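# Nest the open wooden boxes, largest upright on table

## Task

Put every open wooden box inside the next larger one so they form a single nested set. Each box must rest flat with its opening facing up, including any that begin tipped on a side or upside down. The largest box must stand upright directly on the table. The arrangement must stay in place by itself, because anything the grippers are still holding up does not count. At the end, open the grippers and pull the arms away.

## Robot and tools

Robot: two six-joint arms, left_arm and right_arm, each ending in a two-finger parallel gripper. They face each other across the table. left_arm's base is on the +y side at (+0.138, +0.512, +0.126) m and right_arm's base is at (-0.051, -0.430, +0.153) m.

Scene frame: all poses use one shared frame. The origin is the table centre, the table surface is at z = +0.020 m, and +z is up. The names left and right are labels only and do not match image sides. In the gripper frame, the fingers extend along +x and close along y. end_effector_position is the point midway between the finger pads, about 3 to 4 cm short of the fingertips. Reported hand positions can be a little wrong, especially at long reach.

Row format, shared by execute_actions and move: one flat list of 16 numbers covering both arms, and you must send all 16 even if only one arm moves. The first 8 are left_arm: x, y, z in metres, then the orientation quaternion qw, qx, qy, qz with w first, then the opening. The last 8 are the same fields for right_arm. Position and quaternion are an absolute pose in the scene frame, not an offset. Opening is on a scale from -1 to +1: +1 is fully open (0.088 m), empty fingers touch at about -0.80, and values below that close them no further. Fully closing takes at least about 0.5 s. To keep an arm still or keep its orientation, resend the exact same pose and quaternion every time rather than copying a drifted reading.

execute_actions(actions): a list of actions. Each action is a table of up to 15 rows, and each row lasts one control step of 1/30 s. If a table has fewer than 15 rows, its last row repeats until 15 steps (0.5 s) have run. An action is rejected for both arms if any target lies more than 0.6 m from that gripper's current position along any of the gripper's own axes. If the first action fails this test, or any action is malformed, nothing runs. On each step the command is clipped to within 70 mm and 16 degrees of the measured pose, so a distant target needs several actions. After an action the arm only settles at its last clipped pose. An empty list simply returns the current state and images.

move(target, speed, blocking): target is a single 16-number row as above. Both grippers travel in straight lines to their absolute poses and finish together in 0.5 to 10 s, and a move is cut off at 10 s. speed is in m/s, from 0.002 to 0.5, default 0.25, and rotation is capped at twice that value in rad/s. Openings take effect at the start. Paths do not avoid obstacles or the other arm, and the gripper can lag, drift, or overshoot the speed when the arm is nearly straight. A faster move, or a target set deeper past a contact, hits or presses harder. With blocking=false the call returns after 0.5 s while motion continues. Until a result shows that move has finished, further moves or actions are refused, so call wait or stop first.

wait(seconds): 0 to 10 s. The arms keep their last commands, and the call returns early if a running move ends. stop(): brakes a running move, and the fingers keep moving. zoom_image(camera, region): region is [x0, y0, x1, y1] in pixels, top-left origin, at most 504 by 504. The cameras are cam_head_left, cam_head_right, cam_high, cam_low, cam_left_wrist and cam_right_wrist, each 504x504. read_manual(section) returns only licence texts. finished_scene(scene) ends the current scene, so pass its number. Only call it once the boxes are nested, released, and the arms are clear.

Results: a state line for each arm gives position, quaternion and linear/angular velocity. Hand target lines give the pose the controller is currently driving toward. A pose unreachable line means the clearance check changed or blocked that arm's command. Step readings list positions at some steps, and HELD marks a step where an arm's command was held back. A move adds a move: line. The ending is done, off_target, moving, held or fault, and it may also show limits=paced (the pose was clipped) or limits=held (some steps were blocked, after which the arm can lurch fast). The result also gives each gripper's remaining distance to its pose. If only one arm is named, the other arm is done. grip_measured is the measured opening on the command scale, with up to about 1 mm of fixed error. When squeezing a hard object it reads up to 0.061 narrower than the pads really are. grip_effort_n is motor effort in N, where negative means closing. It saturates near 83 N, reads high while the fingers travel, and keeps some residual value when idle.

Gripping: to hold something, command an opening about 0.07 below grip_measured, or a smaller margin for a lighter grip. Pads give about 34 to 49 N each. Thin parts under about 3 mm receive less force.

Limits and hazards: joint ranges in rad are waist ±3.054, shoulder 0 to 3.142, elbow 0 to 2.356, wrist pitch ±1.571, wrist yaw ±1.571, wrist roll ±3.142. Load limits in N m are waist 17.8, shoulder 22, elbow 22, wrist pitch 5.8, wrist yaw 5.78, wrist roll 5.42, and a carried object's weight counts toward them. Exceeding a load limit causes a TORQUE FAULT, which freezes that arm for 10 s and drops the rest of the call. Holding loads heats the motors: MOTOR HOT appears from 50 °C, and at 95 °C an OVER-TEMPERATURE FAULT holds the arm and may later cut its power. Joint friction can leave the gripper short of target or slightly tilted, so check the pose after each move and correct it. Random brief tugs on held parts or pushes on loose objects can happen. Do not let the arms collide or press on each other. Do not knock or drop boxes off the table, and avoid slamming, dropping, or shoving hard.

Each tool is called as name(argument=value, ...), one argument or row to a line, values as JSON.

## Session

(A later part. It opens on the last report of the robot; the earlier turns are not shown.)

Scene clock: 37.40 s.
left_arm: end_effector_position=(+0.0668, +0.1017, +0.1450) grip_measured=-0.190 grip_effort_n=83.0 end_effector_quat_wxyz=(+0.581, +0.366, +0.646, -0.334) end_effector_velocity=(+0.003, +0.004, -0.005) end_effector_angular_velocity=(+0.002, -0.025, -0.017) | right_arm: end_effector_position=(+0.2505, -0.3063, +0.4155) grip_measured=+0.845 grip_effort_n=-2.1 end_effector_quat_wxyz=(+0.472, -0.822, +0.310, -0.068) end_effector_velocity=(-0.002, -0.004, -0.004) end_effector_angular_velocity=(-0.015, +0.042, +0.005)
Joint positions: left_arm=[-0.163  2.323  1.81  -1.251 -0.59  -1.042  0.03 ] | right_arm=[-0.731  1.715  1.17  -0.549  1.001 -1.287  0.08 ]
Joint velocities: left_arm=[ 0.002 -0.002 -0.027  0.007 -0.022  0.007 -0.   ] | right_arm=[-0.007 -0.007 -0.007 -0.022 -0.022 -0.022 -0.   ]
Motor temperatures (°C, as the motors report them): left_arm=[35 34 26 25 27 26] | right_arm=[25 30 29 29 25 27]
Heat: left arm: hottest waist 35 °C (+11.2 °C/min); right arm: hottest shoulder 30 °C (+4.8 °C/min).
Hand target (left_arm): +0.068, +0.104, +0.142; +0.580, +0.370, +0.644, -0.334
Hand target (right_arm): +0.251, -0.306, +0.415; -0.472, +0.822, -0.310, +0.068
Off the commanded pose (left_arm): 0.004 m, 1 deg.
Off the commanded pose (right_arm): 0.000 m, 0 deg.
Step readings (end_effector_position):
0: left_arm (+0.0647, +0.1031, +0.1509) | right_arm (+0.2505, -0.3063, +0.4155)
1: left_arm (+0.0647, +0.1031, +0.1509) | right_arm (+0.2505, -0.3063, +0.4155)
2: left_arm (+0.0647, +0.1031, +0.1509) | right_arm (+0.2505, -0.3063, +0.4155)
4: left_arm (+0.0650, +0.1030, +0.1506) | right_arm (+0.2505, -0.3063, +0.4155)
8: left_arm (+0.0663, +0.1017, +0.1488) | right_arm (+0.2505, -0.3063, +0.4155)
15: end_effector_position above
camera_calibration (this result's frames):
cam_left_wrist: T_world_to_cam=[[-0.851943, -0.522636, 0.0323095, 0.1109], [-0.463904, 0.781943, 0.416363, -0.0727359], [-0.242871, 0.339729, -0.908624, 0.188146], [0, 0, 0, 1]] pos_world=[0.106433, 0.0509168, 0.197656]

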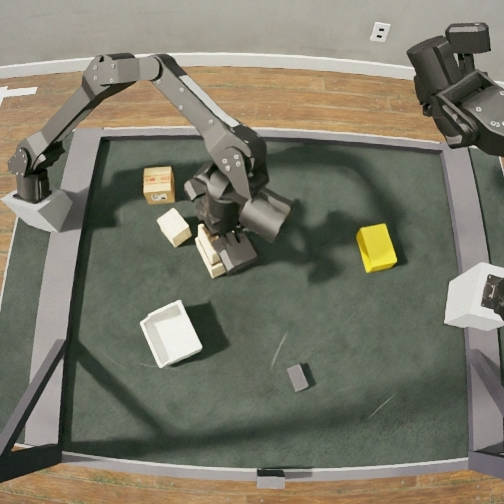

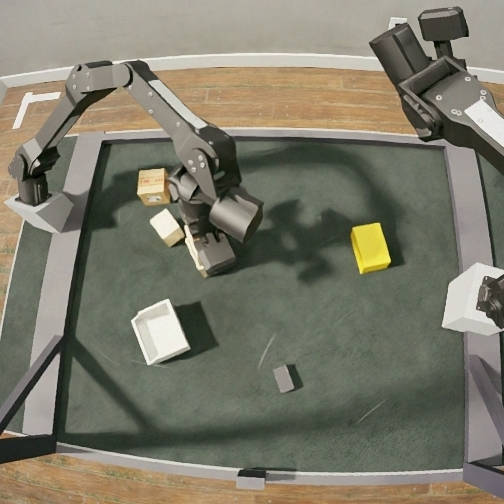

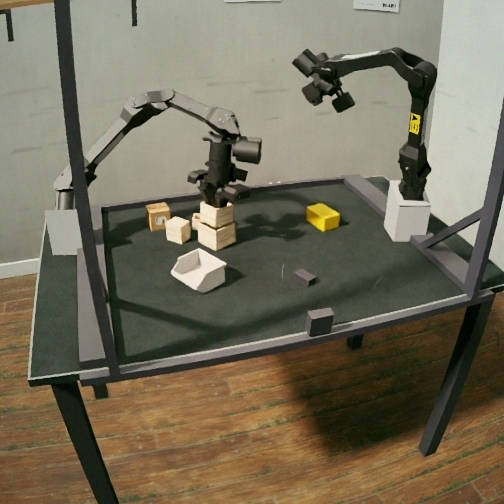

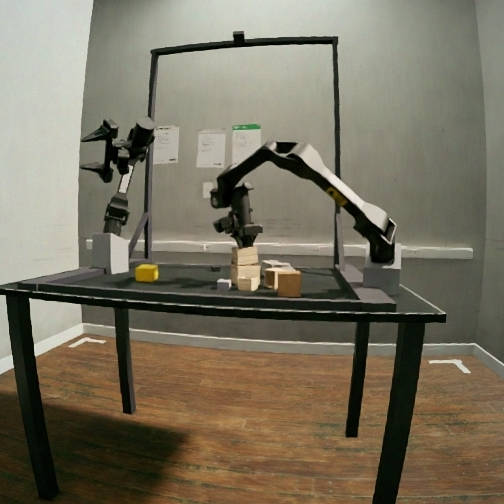

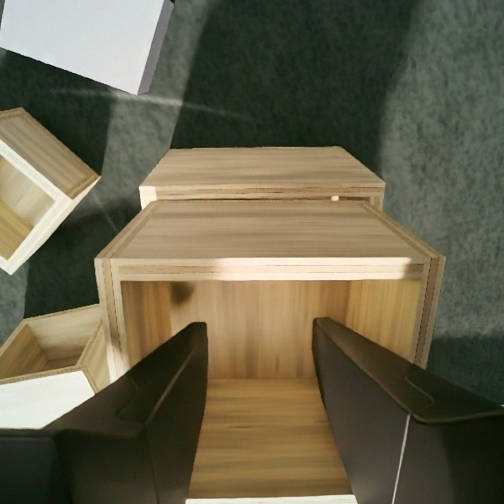

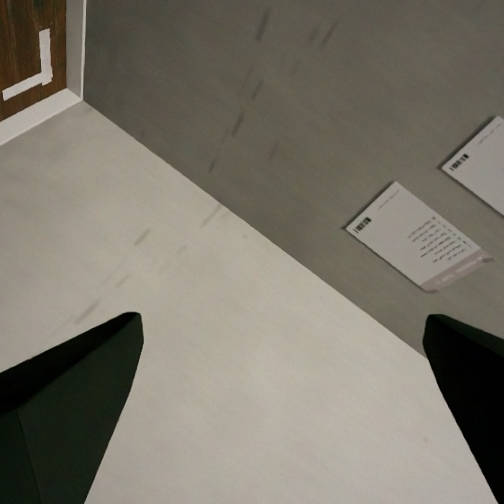

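execute_actions(
  actions=[],
)

Scene clock: 38.20 s.
left_arm: end_effector_position=(+0.0667, +0.1015, +0.1447) grip_measured=-0.190 grip_effort_n=83.0 end_effector_quat_wxyz=(+0.581, +0.366, +0.646, -0.334) end_effector_velocity=(+0.001, -0.002, -0.001) end_effector_angular_velocity=(-0.006, -0.006, +0.028) | right_arm: end_effector_position=(+0.2505, -0.3063, +0.4155) grip_measured=+0.845 grip_effort_n=-2.1 end_effector_quat_wxyz=(+0.472, -0.822, +0.310, -0.068) end_effector_velocity=(-0.001, -0.004, -0.002) end_effector_angular_velocity=(+0.001, +0.017, -0.009)
Joint positions: left_arm=[-0.162  2.323  1.809 -1.248 -0.59  -1.041  0.03 ] | right_arm=[-0.731  1.715  1.17  -0.549  1.001 -1.287  0.08 ]
Joint velocities: left_arm=[ 0.002 -0.002 -0.002  0.007 -0.007 -0.022 -0.   ] | right_arm=[-0.007 -0.002 -0.002 -0.022 -0.007  0.007  0.   ]
Motor temperatures (°C, as the motors report them): left_arm=[35 34 26 25 27 26] | right_arm=[25 30 29 29 25 27]
Heat: left arm: hottest waist 35 °C (+11.0 °C/min); right arm: hottest shoulder 30 °C (+4.7 °C/min).
Hand target (left_arm): +0.068, +0.104, +0.142; +0.580, +0.370, +0.644, -0.334
Hand target (right_arm): +0.251, -0.306, +0.415; -0.472, +0.822, -0.310, +0.068
Off the commanded pose (left_arm): 0.003 m, 1 deg.
Off the commanded pose (right_arm): 0.000 m, 0 deg.
camera_calibration (this result's frames):
cam_left_wrist: T_world_to_cam=[[-0.851667, -0.523029, 0.0332227, 0.11059], [-0.464065, 0.782074, 0.415937, -0.0724632], [-0.24353, 0.338823, -0.908786, 0.188108], [0, 0, 0, 1]] pos_world=[0.106368, 0.0507785, 0.197416]

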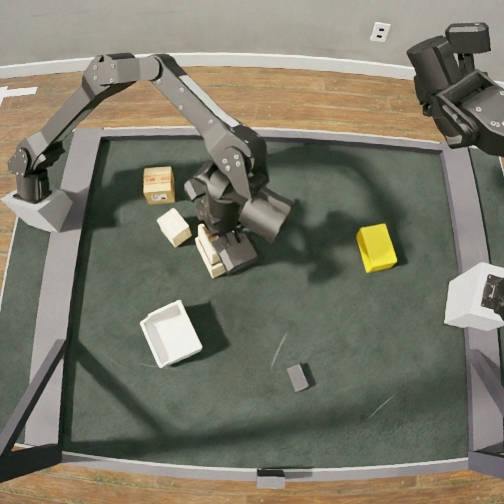

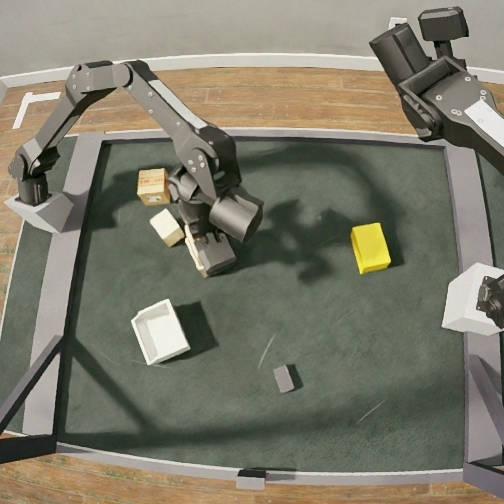

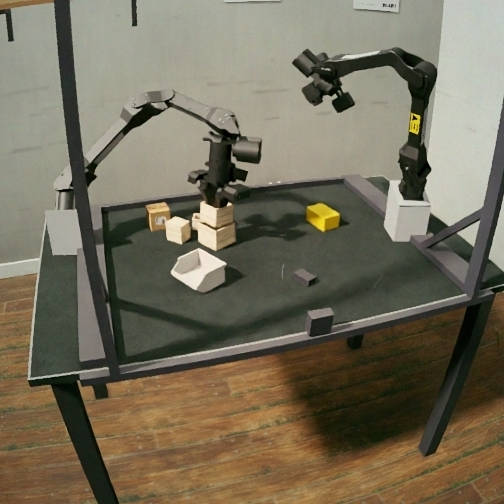

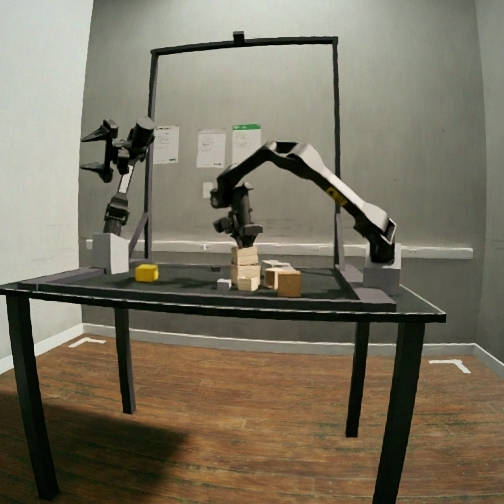

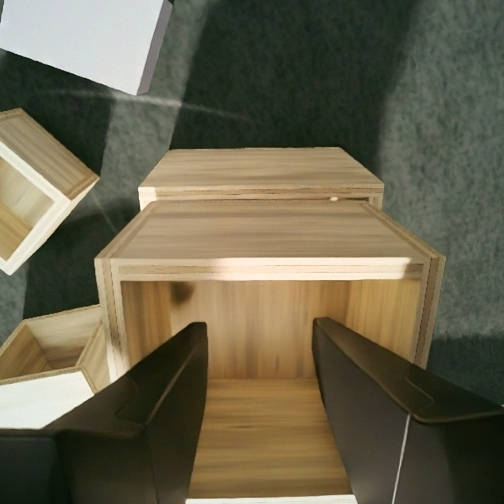

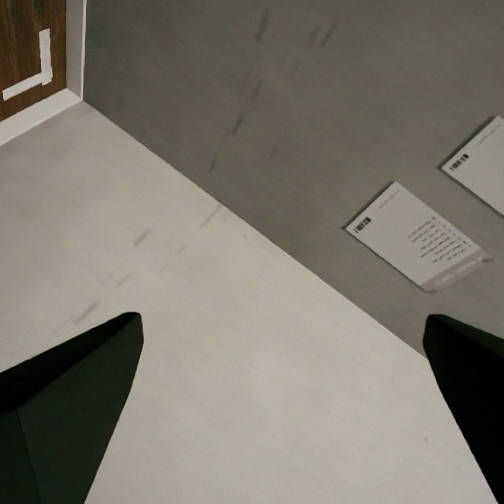

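zoom_image(
  camera="cam_left_wrist",
  region=[130, 150, 390, 230],
)

Region (130, 150, 390, 230) of cam_left_wrist's 504x504 image, scaled by 1.938, with more detail than that image has; it fills the top 155 rows of this view, and the rest is white.

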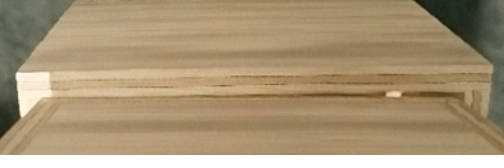

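execute_actions(
  actions=[
    [[0.0640,0.1058,0.1425,0.5800,0.3704,0.6442,-0.3335,-0.16,0.2505,-0.3063,0.4155,0.472,-0.822,0.310,-0.068,0.845]],
  ],
)

Scene clock: 39.10 s.
left_arm: end_effector_position=(+0.0657, +0.1031, +0.1439) grip_measured=-0.190 grip_effort_n=83.0 end_effector_quat_wxyz=(+0.580, +0.368, +0.645, -0.335) end_effector_velocity=(+0.002, +0.001, -0.002) end_effector_angular_velocity=(+0.008, -0.013, +0.016) | right_arm: end_effector_position=(+0.2505, -0.3063, +0.4155) grip_measured=+0.845 grip_effort_n=-2.1 end_effector_quat_wxyz=(+0.472, -0.822, +0.310, -0.068) end_effector_velocity=(+0.000, +0.003, +0.001) end_effector_angular_velocity=(-0.008, +0.007, +0.014)
Joint positions: left_arm=[-0.164  2.323  1.803 -1.246 -0.59  -1.041  0.03 ] | right_arm=[-0.731  1.715  1.17  -0.549  1.001 -1.287  0.08 ]
Joint velocities: left_arm=[ 0.002  0.002 -0.002 -0.007 -0.007 -0.022 -0.   ] | right_arm=[ 0.002 -0.002  0.002  0.007 -0.007 -0.022 -0.   ]
Motor temperatures (°C, as the motors report them): left_arm=[35 34 26 25 27 26] | right_arm=[25 31 29 29 25 27]
Heat: left arm: hottest waist 35 °C (+10.7 °C/min); right arm: hottest shoulder 31 °C (+6.1 °C/min).
Hand target (left_arm): +0.064, +0.106, +0.142; +0.580, +0.371, +0.644, -0.333
Hand target (right_arm): +0.251, -0.306, +0.415; -0.472, +0.822, -0.310, +0.068
Off the commanded pose (left_arm): 0.004 m, 0 deg.
Off the commanded pose (right_arm): 0.000 m, 0 deg.
Step readings (end_effector_position):
0: left_arm (+0.0667, +0.1015, +0.1447) | right_arm (+0.2505, -0.3063, +0.4155)
1: left_arm (+0.0667, +0.1017, +0.1446) | right_arm (+0.2505, -0.3063, +0.4155)
2: left_arm (+0.0666, +0.1020, +0.1443) | right_arm (+0.2505, -0.3063, +0.4155)
4: left_arm (+0.0663, +0.1024, +0.1440) | right_arm (+0.2505, -0.3063, +0.4155)
8: left_arm (+0.0658, +0.1031, +0.1438) | right_arm (+0.2505, -0.3063, +0.4155)
15: end_effector_position above
camera_calibration (this result's frames):
cam_left_wrist: T_world_to_cam=[[-0.853847, -0.519582, 0.0313214, 0.110593], [-0.461337, 0.783254, 0.41675, -0.0742451], [-0.241068, 0.341391, -0.908481, 0.186139], [0, 0, 0, 1]] pos_world=[0.10505, 0.0520688, 0.196582]

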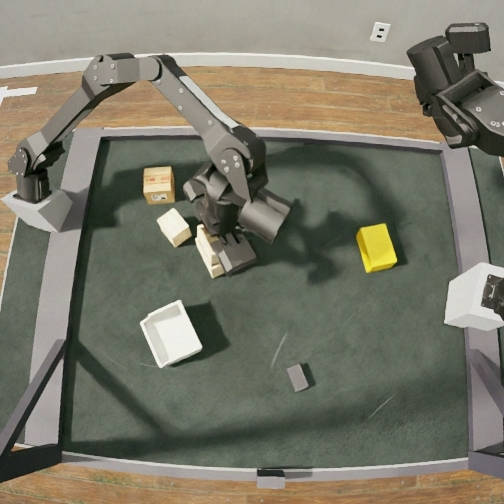

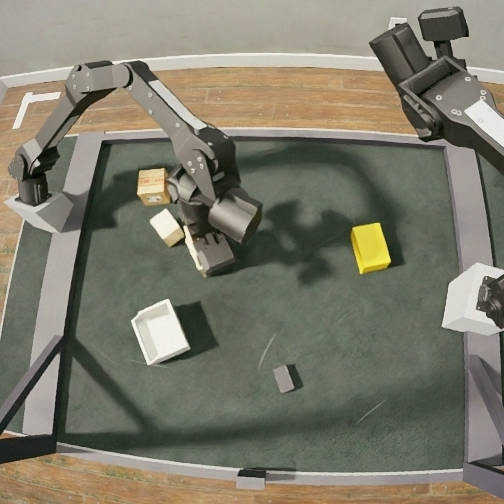

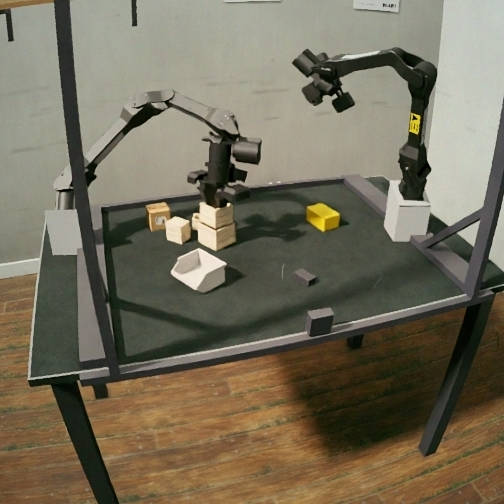

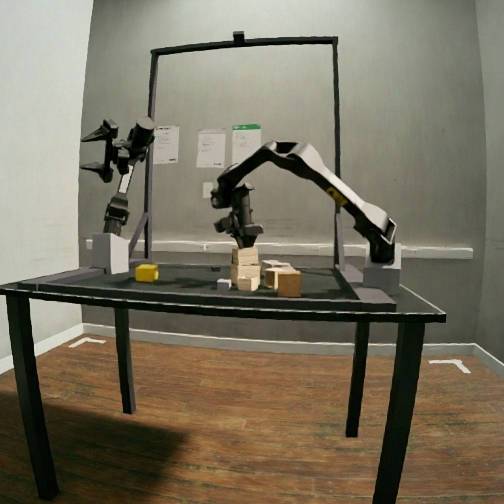

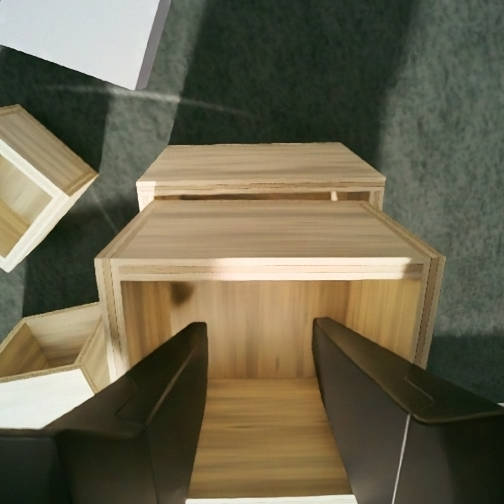

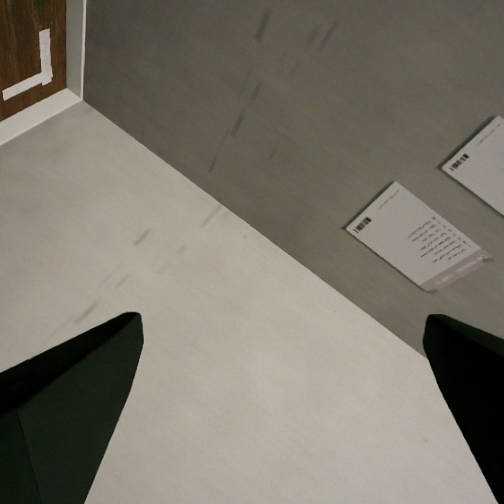

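zoom_image(
  camera="cam_left_wrist",
  region=[130, 150, 390, 230],
)

Region (130, 150, 390, 230) of cam_left_wrist's 504x504 image, scaled by 1.938, with more detail than that image has; it fills the top 155 rows of this view, and the rest is white.

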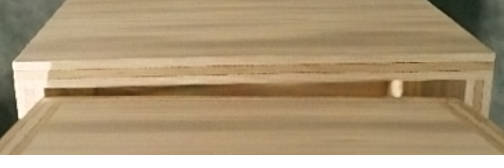

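execute_actions(
  actions=[
    [[0.0622,0.1052,0.1425,0.5800,0.3704,0.6442,-0.3335,-0.16,0.2505,-0.3063,0.4155,0.472,-0.822,0.310,-0.068,0.845]],
  ],
)

Scene clock: 39.90 s.
left_arm: end_effector_position=(+0.0648, +0.1032, +0.1446) grip_measured=-0.190 grip_effort_n=83.0 end_effector_quat_wxyz=(+0.581, +0.367, +0.645, -0.335) end_effector_velocity=(+0.004, -0.002, +0.003) end_effector_angular_velocity=(-0.014, -0.017, -0.009) | right_arm: end_effector_position=(+0.2505, -0.3063, +0.4155) grip_measured=+0.845 grip_effort_n=-2.1 end_effector_quat_wxyz=(+0.472, -0.822, +0.310, -0.068) end_effector_velocity=(+0.000, +0.002, -0.000) end_effector_angular_velocity=(+0.001, +0.003, +0.010)
Joint positions: left_arm=[-0.167  2.323  1.803 -1.246 -0.59  -1.043  0.03 ] | right_arm=[-0.731  1.715  1.17  -0.549  1.001 -1.287  0.08 ]
Joint velocities: left_arm=[-0.002 -0.007  0.002 -0.007 -0.022  0.007 -0.   ] | right_arm=[ 0.002 -0.002 -0.002  0.007 -0.007 -0.007 -0.   ]
Motor temperatures (°C, as the motors report them): left_arm=[35 34 26 25 27 26] | right_arm=[25 31 29 29 25 27]
Heat: left arm: hottest waist 35 °C (+10.5 °C/min); right arm: hottest shoulder 31 °C (+6.0 °C/min).
Hand target (left_arm): +0.062, +0.105, +0.143; +0.580, +0.370, +0.644, -0.334
Hand target (right_arm): +0.251, -0.306, +0.415; -0.472, +0.822, -0.310, +0.068
Off the commanded pose (left_arm): 0.004 m, 0 deg.
Off the commanded pose (right_arm): 0.000 m, 0 deg.
Step readings (end_effector_position):
0: left_arm (+0.0657, +0.1031, +0.1439) | right_arm (+0.2505, -0.3063, +0.4155)
1: left_arm (+0.0656, +0.1031, +0.1440) | right_arm (+0.2505, -0.3063, +0.4155)
2: left_arm (+0.0656, +0.1031, +0.1440) | right_arm (+0.2505, -0.3063, +0.4155)
4: left_arm (+0.0652, +0.1032, +0.1443) | right_arm (+0.2505, -0.3063, +0.4155)
8: left_arm (+0.0648, +0.1032, +0.1446) | right_arm (+0.2505, -0.3063, +0.4155)
15: end_effector_position above
camera_calibration (this result's frames):
cam_left_wrist: T_world_to_cam=[[-0.853921, -0.519396, 0.0323583, 0.10979], [-0.461095, 0.783968, 0.415675, -0.0749978], [-0.241268, 0.340033, -0.908937, 0.186735], [0, 0, 0, 1]] pos_world=[0.104224, 0.0523239, 0.197353]

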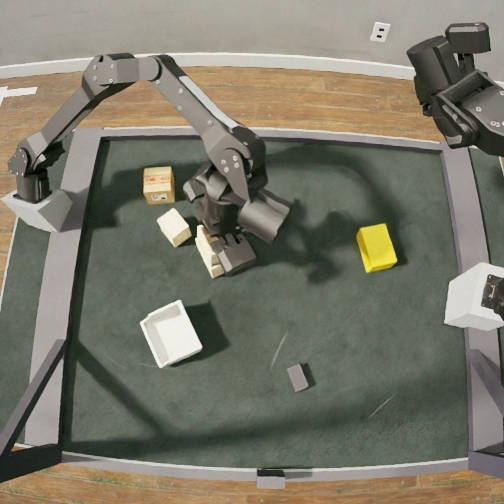

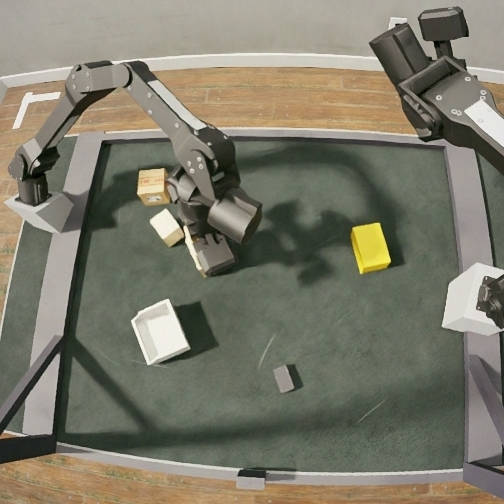

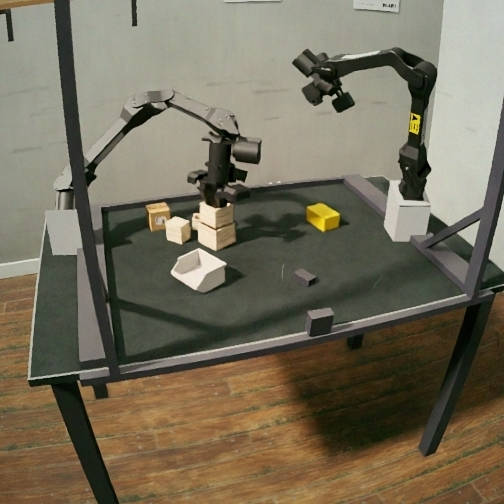

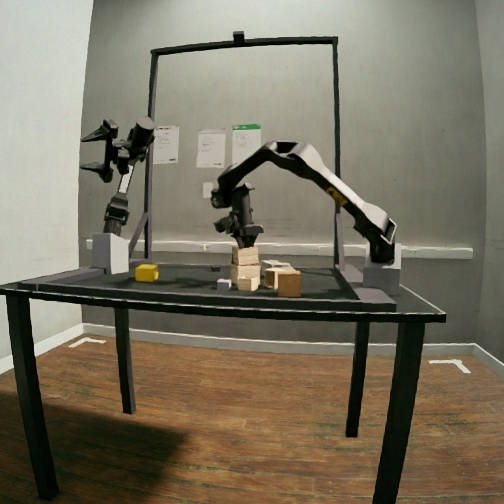

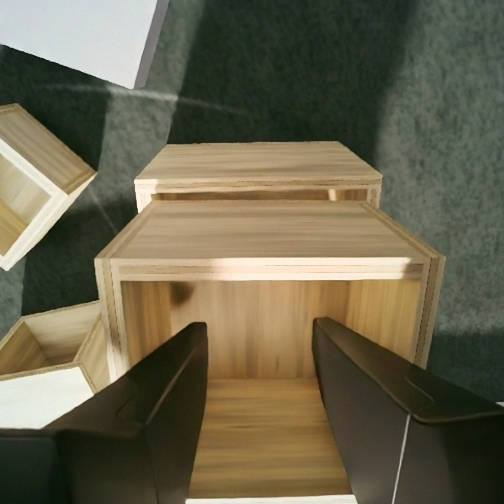

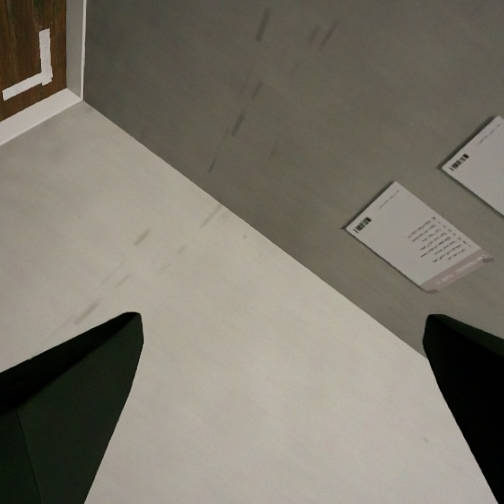

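zoom_image(
  camera="cam_left_wrist",
  region=[130, 150, 390, 230],
)

Region (130, 150, 390, 230) of cam_left_wrist's 504x504 image, scaled by 1.938, with more detail than that image has; it fills the top 155 rows of this view, and the rest is white.

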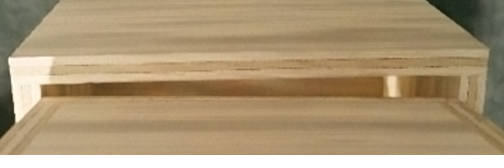

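execute_actions(
  actions=[
    [[0.0625,0.1052,0.1425,0.5838,0.3631,0.6484,-0.3269,-0.16,0.2505,-0.3063,0.4155,0.472,-0.822,0.310,-0.068,0.845]],
    [[0.0630,0.1055,0.138,0.5838,0.3631,0.6484,-0.3269,-0.16,0.2505,-0.3063,0.4155,0.472,-0.822,0.310,-0.068,0.845]],
  ],
)

zoom_image(
  camera="cam_left_wrist",
  region=[130, 150, 390, 230],
)

Scene clock: 41.23 s.
left_arm: end_effector_position=(+0.0632, +0.1029, +0.1420) grip_measured=-0.190 grip_effort_n=83.0 end_effector_quat_wxyz=(+0.585, +0.357, +0.649, -0.329) end_effector_velocity=(+0.001, +0.003, -0.000) end_effector_angular_velocity=(+0.005, -0.012, +0.012) | right_arm: end_effector_position=(+0.2505, -0.3063, +0.4155) grip_measured=+0.845 grip_effort_n=-2.1 end_effector_quat_wxyz=(+0.472, -0.822, +0.310, -0.068) end_effector_velocity=(+0.003, +0.003, -0.002) end_effector_angular_velocity=(+0.015, -0.010, +0.009)
Joint positions: left_arm=[-0.165  2.323  1.792 -1.226 -0.59  -1.063  0.03 ] | right_arm=[-0.731  1.715  1.17  -0.549  1.001 -1.287  0.08 ]
Joint velocities: left_arm=[-0.002 -0.002 -0.007 -0.007 -0.007 -0.022 -0.   ] | right_arm=[ 0.002  0.007 -0.002  0.022 -0.007  0.007 -0.   ]
Motor temperatures (°C, as the motors report them): left_arm=[36 35 26 25 27 26] | right_arm=[25 31 29 29 25 27]
Heat: left arm: hottest waist 36 °C (+11.6 °C/min); right arm: hottest shoulder 31 °C (+5.8 °C/min).
Hand target (left_arm): +0.063, +0.106, +0.138; +0.584, +0.363, +0.648, -0.327
Hand target (right_arm): +0.251, -0.306, +0.415; -0.472, +0.822, -0.310, +0.068
Off the commanded pose (left_arm): 0.005 m, 1 deg.
Off the commanded pose (right_arm): 0.000 m, 0 deg.
Step readings (end_effector_position; steps 1 to 15: 1st action; 16 to 30: 2nd action):
0: left_arm (+0.0648, +0.1032, +0.1446) | right_arm (+0.2505, -0.3063, +0.4155)
1: left_arm (+0.0648, +0.1032, +0.1446) | right_arm (+0.2505, -0.3063, +0.4155)
2: left_arm (+0.0648, +0.1032, +0.1446) | right_arm (+0.2505, -0.3063, +0.4155)
4: left_arm (+0.0648, +0.1032, +0.1446) | right_arm (+0.2505, -0.3063, +0.4155)
8: left_arm (+0.0647, +0.1031, +0.1446) | right_arm (+0.2505, -0.3063, +0.4155)
15: left_arm (+0.0647, +0.1030, +0.1446) | right_arm (+0.2505, -0.3063, +0.4155)
16: left_arm (+0.0645, +0.1029, +0.1444) | right_arm (+0.2505, -0.3063, +0.4155)
17: left_arm (+0.0639, +0.1026, +0.1439) | right_arm (+0.2505, -0.3063, +0.4155)
19: left_arm (+0.0633, +0.1025, +0.1434) | right_arm (+0.2505, -0.3063, +0.4155)
23: left_arm (+0.0631, +0.1030, +0.1424) | right_arm (+0.2505, -0.3063, +0.4155)
30: end_effector_position above
camera_calibration (this result's frames):
cam_left_wrist: T_world_to_cam=[[-0.839787, -0.54177, 0.0352427, 0.109273], [-0.481326, 0.77298, 0.413313, -0.0716608], [-0.251163, 0.330132, -0.909907, 0.185853], [0, 0, 0, 1]] pos_world=[0.103953, 0.0532371, 0.194876]

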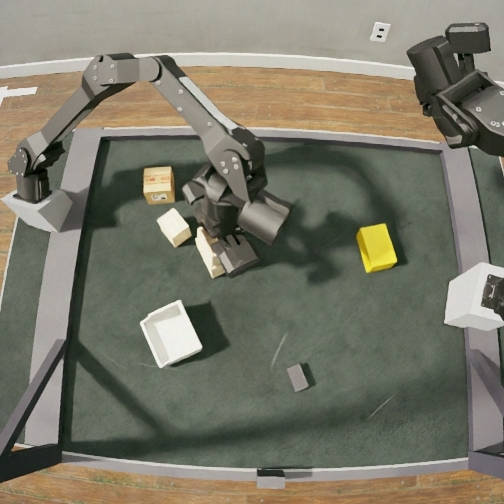

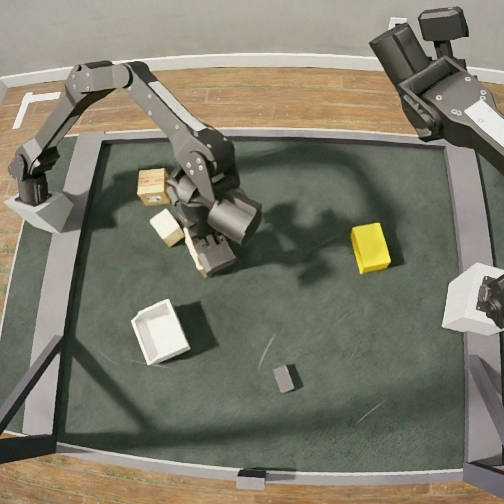

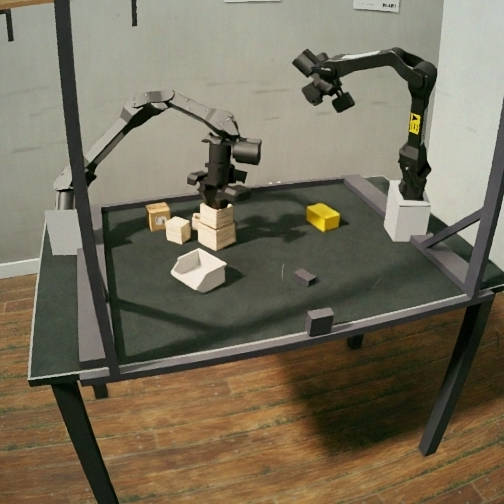

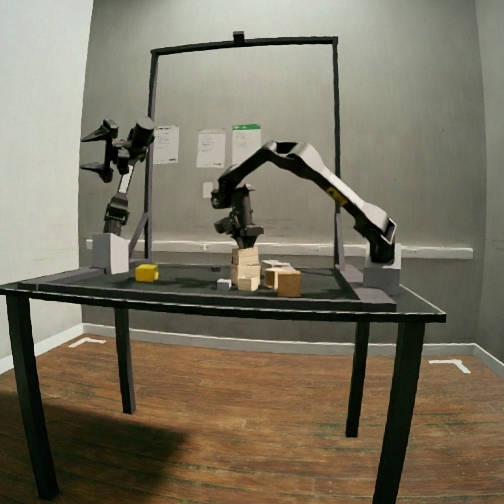

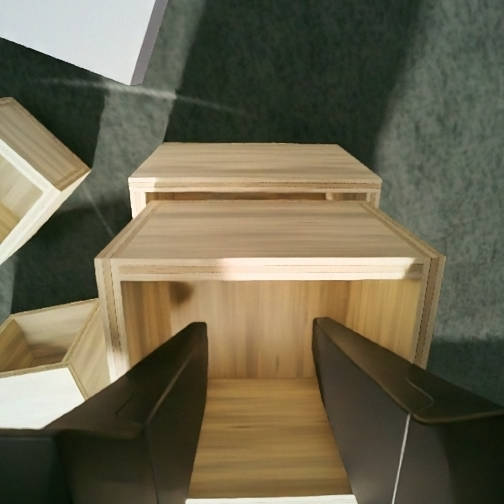

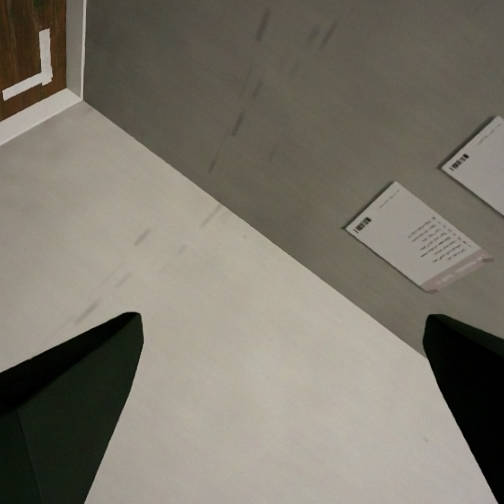

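Region (130, 150, 390, 230) of cam_left_wrist's 504x504 image, scaled by 1.938, with more detail than that image has; it fills the top 155 rows of this view, and the rest is white.

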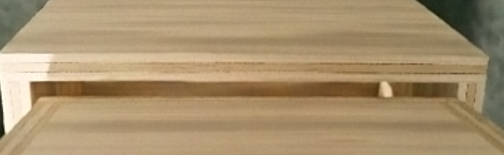

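execute_actions(
  actions=[
    [[0.0640,0.1055,0.1355,0.5838,0.3631,0.6484,-0.3269,-0.16,0.2505,-0.3063,0.4155,0.472,-0.822,0.310,-0.068,0.845]],
  ],
)

zoom_image(
  camera="cam_left_wrist",
  region=[110, 150, 400, 230],
)

Scene clock: 41.87 s.
left_arm: end_effector_position=(+0.0638, +0.1031, +0.1389) grip_measured=-0.190 grip_effort_n=83.0 end_effector_quat_wxyz=(+0.585, +0.357, +0.650, -0.328) end_effector_velocity=(+0.001, +0.002, -0.000) end_effector_angular_velocity=(+0.010, +0.004, -0.010) | right_arm: end_effector_position=(+0.2505, -0.3063, +0.4155) grip_measured=+0.845 grip_effort_n=-2.1 end_effector_quat_wxyz=(+0.472, -0.822, +0.310, -0.068) end_effector_velocity=(-0.002, -0.002, -0.003) end_effector_angular_velocity=(-0.001, +0.017, -0.005)
Joint positions: left_arm=[-0.16   2.323  1.783 -1.216 -0.59  -1.059  0.03 ] | right_arm=[-0.731  1.715  1.17  -0.549  1.001 -1.287  0.08 ]
Joint velocities: left_arm=[ 0.002 -0.002 -0.002 -0.007  0.007  0.007  0.   ] | right_arm=[-0.002 -0.002 -0.002 -0.022 -0.007  0.007  0.   ]
Motor temperatures (°C, as the motors report them): left_arm=[36 35 26 25 27 26] | right_arm=[25 31 29 29 25 27]
Heat: left arm: hottest waist 36 °C (+11.5 °C/min); right arm: hottest shoulder 31 °C (+5.7 °C/min).
Hand target (left_arm): +0.064, +0.105, +0.136; +0.584, +0.363, +0.648, -0.327
Hand target (right_arm): +0.251, -0.306, +0.415; -0.472, +0.822, -0.310, +0.068
Off the commanded pose (left_arm): 0.004 m, 1 deg.
Off the commanded pose (right_arm): 0.000 m, 0 deg.
Step readings (end_effector_position):
0: left_arm (+0.0631, +0.1028, +0.1420) | right_arm (+0.2505, -0.3063, +0.4155)
1: left_arm (+0.0630, +0.1029, +0.1419) | right_arm (+0.2505, -0.3063, +0.4155)
2: left_arm (+0.0628, +0.1029, +0.1414) | right_arm (+0.2505, -0.3063, +0.4155)
4: left_arm (+0.0632, +0.1029, +0.1403) | right_arm (+0.2505, -0.3063, +0.4155)
8: left_arm (+0.0637, +0.1031, +0.1390) | right_arm (+0.2505, -0.3063, +0.4155)
15: end_effector_position above
camera_calibration (this result's frames):
cam_left_wrist: T_world_to_cam=[[-0.838802, -0.543361, 0.0341998, 0.11024], [-0.482712, 0.771288, 0.414853, -0.0701774], [-0.251793, 0.331471, -0.909246, 0.182881], [0, 0, 0, 1]] pos_world=[0.104643, 0.0534074, 0.191627]

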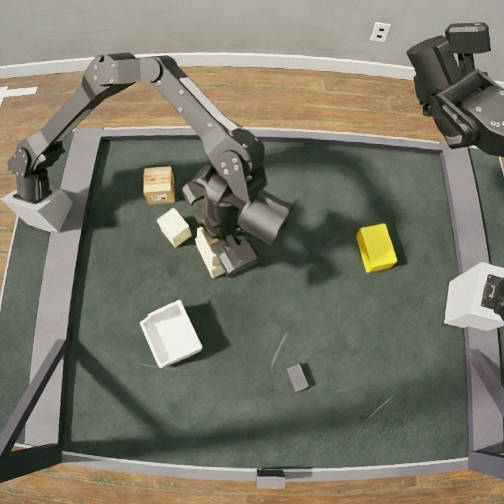

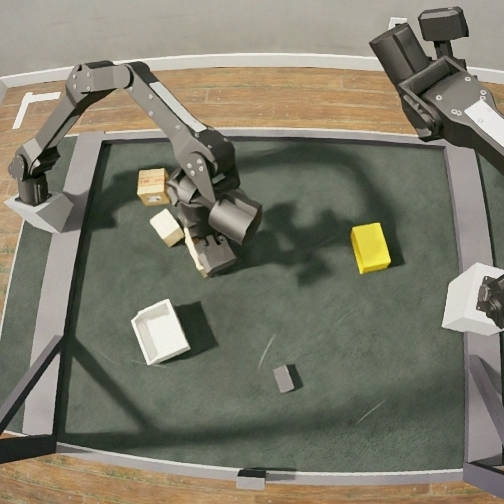

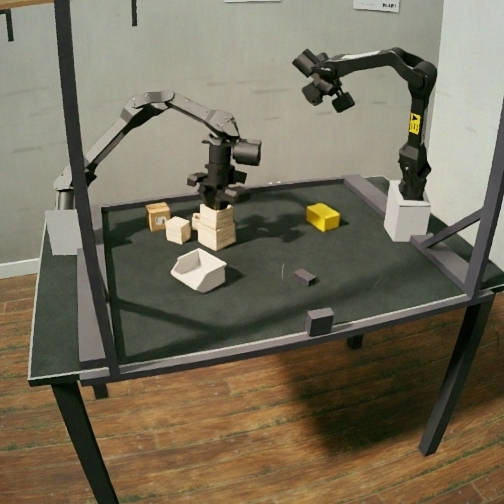

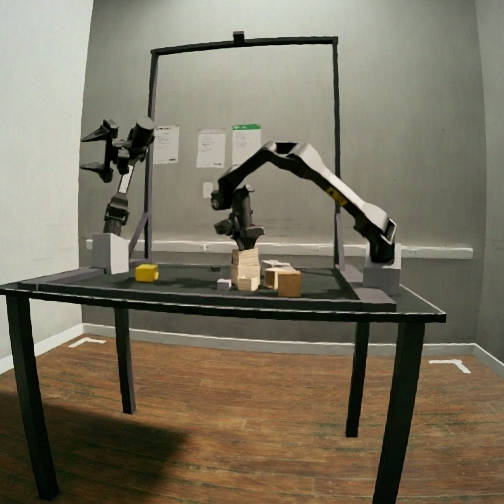

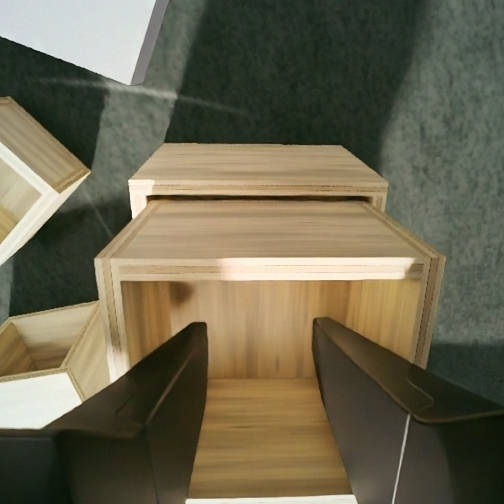

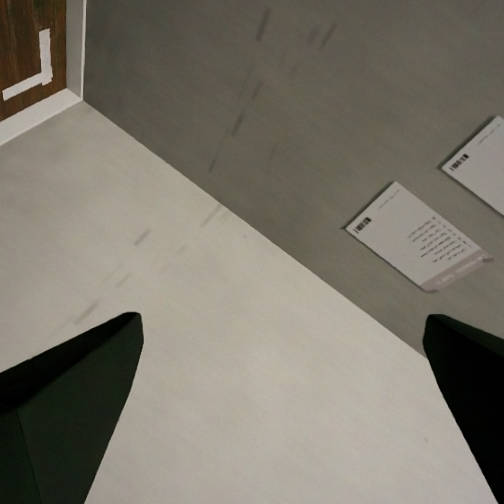

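Region (110, 150, 400, 230) of cam_left_wrist's 504x504 image, scaled by 1.738, with more detail than that image has; it fills the top 139 rows of this view, and the rest is white.

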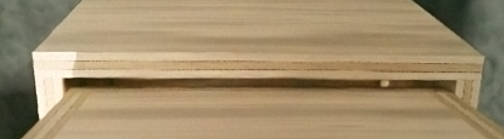

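execute_actions(
  actions=[
    [[0.0672,0.0995,0.1360,0.5838,0.3631,0.6484,-0.3269,-0.16,0.2505,-0.3063,0.4155,0.472,-0.822,0.310,-0.068,0.845]],
  ],
)

zoom_image(
  camera="cam_left_wrist",
  region=[110, 150, 400, 230],
)

Scene clock: 42.60 s.
left_arm: end_effector_position=(+0.0679, +0.1008, +0.1390) grip_measured=-0.190 grip_effort_n=83.0 end_effector_quat_wxyz=(+0.584, +0.359, +0.650, -0.327) end_effector_velocity=(+0.001, -0.000, +0.002) end_effector_angular_velocity=(-0.003, -0.007, +0.004) | right_arm: end_effector_position=(+0.2505, -0.3063, +0.4155) grip_measured=+0.845 grip_effort_n=-2.1 end_effector_quat_wxyz=(+0.472, -0.822, +0.310, -0.068) end_effector_velocity=(-0.002, -0.000, -0.002) end_effector_angular_velocity=(+0.005, +0.006, +0.004)
Joint positions: left_arm=[-0.151  2.323  1.796 -1.227 -0.59  -1.049  0.03 ] | right_arm=[-0.731  1.715  1.17  -0.549  1.001 -1.287  0.08 ]
Joint velocities: left_arm=[-0.002 -0.002  0.002 -0.007 -0.007 -0.007  0.   ] | right_arm=[ 0.002 -0.007 -0.007 -0.007 -0.007  0.007 -0.   ]
Motor temperatures (°C, as the motors report them): left_arm=[36 35 26 25 27 26] | right_arm=[25 31 29 29 25 27]
Heat: left arm: hottest waist 36 °C (+11.3 °C/min); right arm: hottest shoulder 31 °C (+5.6 °C/min).
Hand target (left_arm): +0.067, +0.099, +0.136; +0.584, +0.363, +0.648, -0.327
Hand target (right_arm): +0.251, -0.306, +0.415; -0.472, +0.822, -0.310, +0.068
Off the commanded pose (left_arm): 0.003 m, 1 deg.
Off the commanded pose (right_arm): 0.000 m, 0 deg.
Step readings (end_effector_position):
0: left_arm (+0.0637, +0.1030, +0.1389) | right_arm (+0.2505, -0.3063, +0.4155)
1: left_arm (+0.0637, +0.1030, +0.1389) | right_arm (+0.2505, -0.3063, +0.4155)
2: left_arm (+0.0643, +0.1028, +0.1388) | right_arm (+0.2505, -0.3063, +0.4155)
4: left_arm (+0.0658, +0.1023, +0.1386) | right_arm (+0.2505, -0.3063, +0.4155)
8: left_arm (+0.0677, +0.1009, +0.1387) | right_arm (+0.2505, -0.3063, +0.4155)
15: end_effector_position above
camera_calibration (this result's frames):
cam_left_wrist: T_world_to_cam=[[-0.840109, -0.541433, 0.0326682, 0.112525], [-0.48075, 0.771136, 0.417407, -0.0669294], [-0.25119, 0.334962, -0.908132, 0.1843], [0, 0, 0, 1]] pos_world=[0.108651, 0.0508029, 0.191629]

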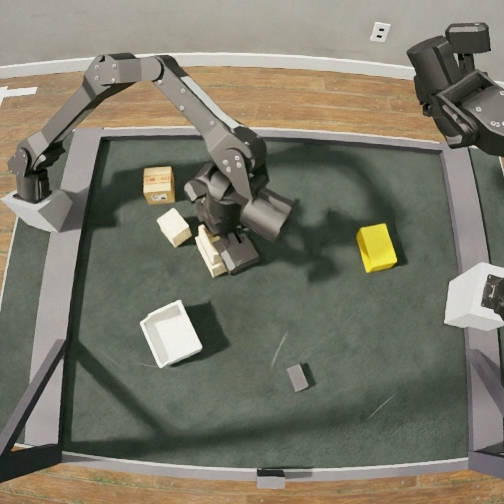

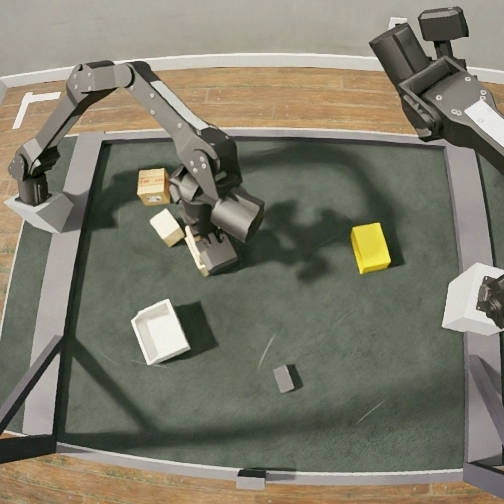

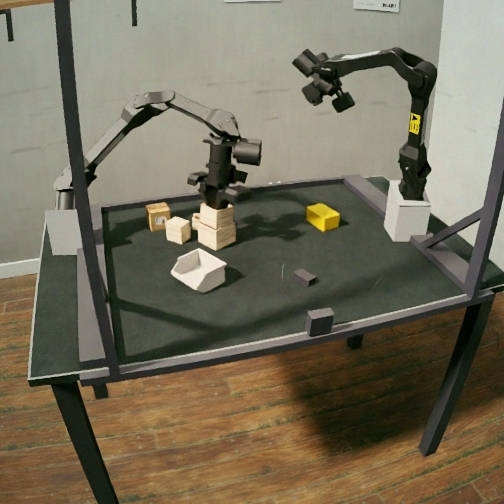

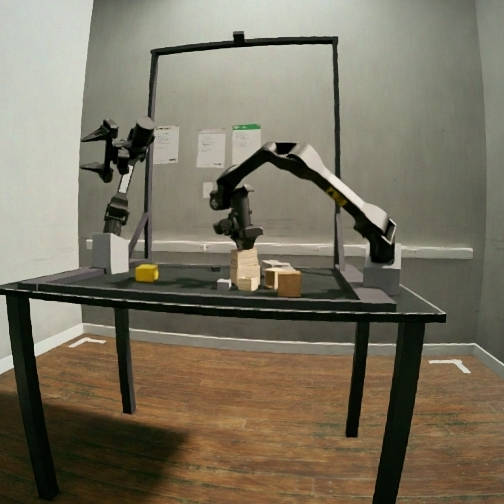

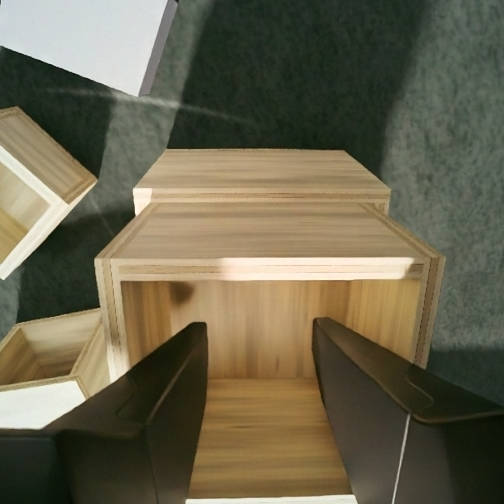

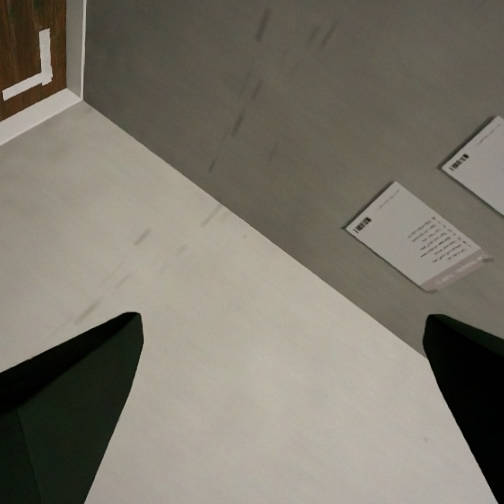

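Region (110, 150, 400, 230) of cam_left_wrist's 504x504 image, scaled by 1.738, with more detail than that image has; it fills the top 139 rows of this view, and the rest is white.

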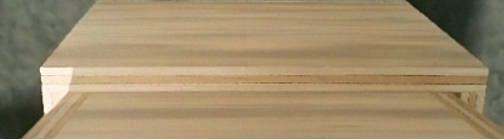

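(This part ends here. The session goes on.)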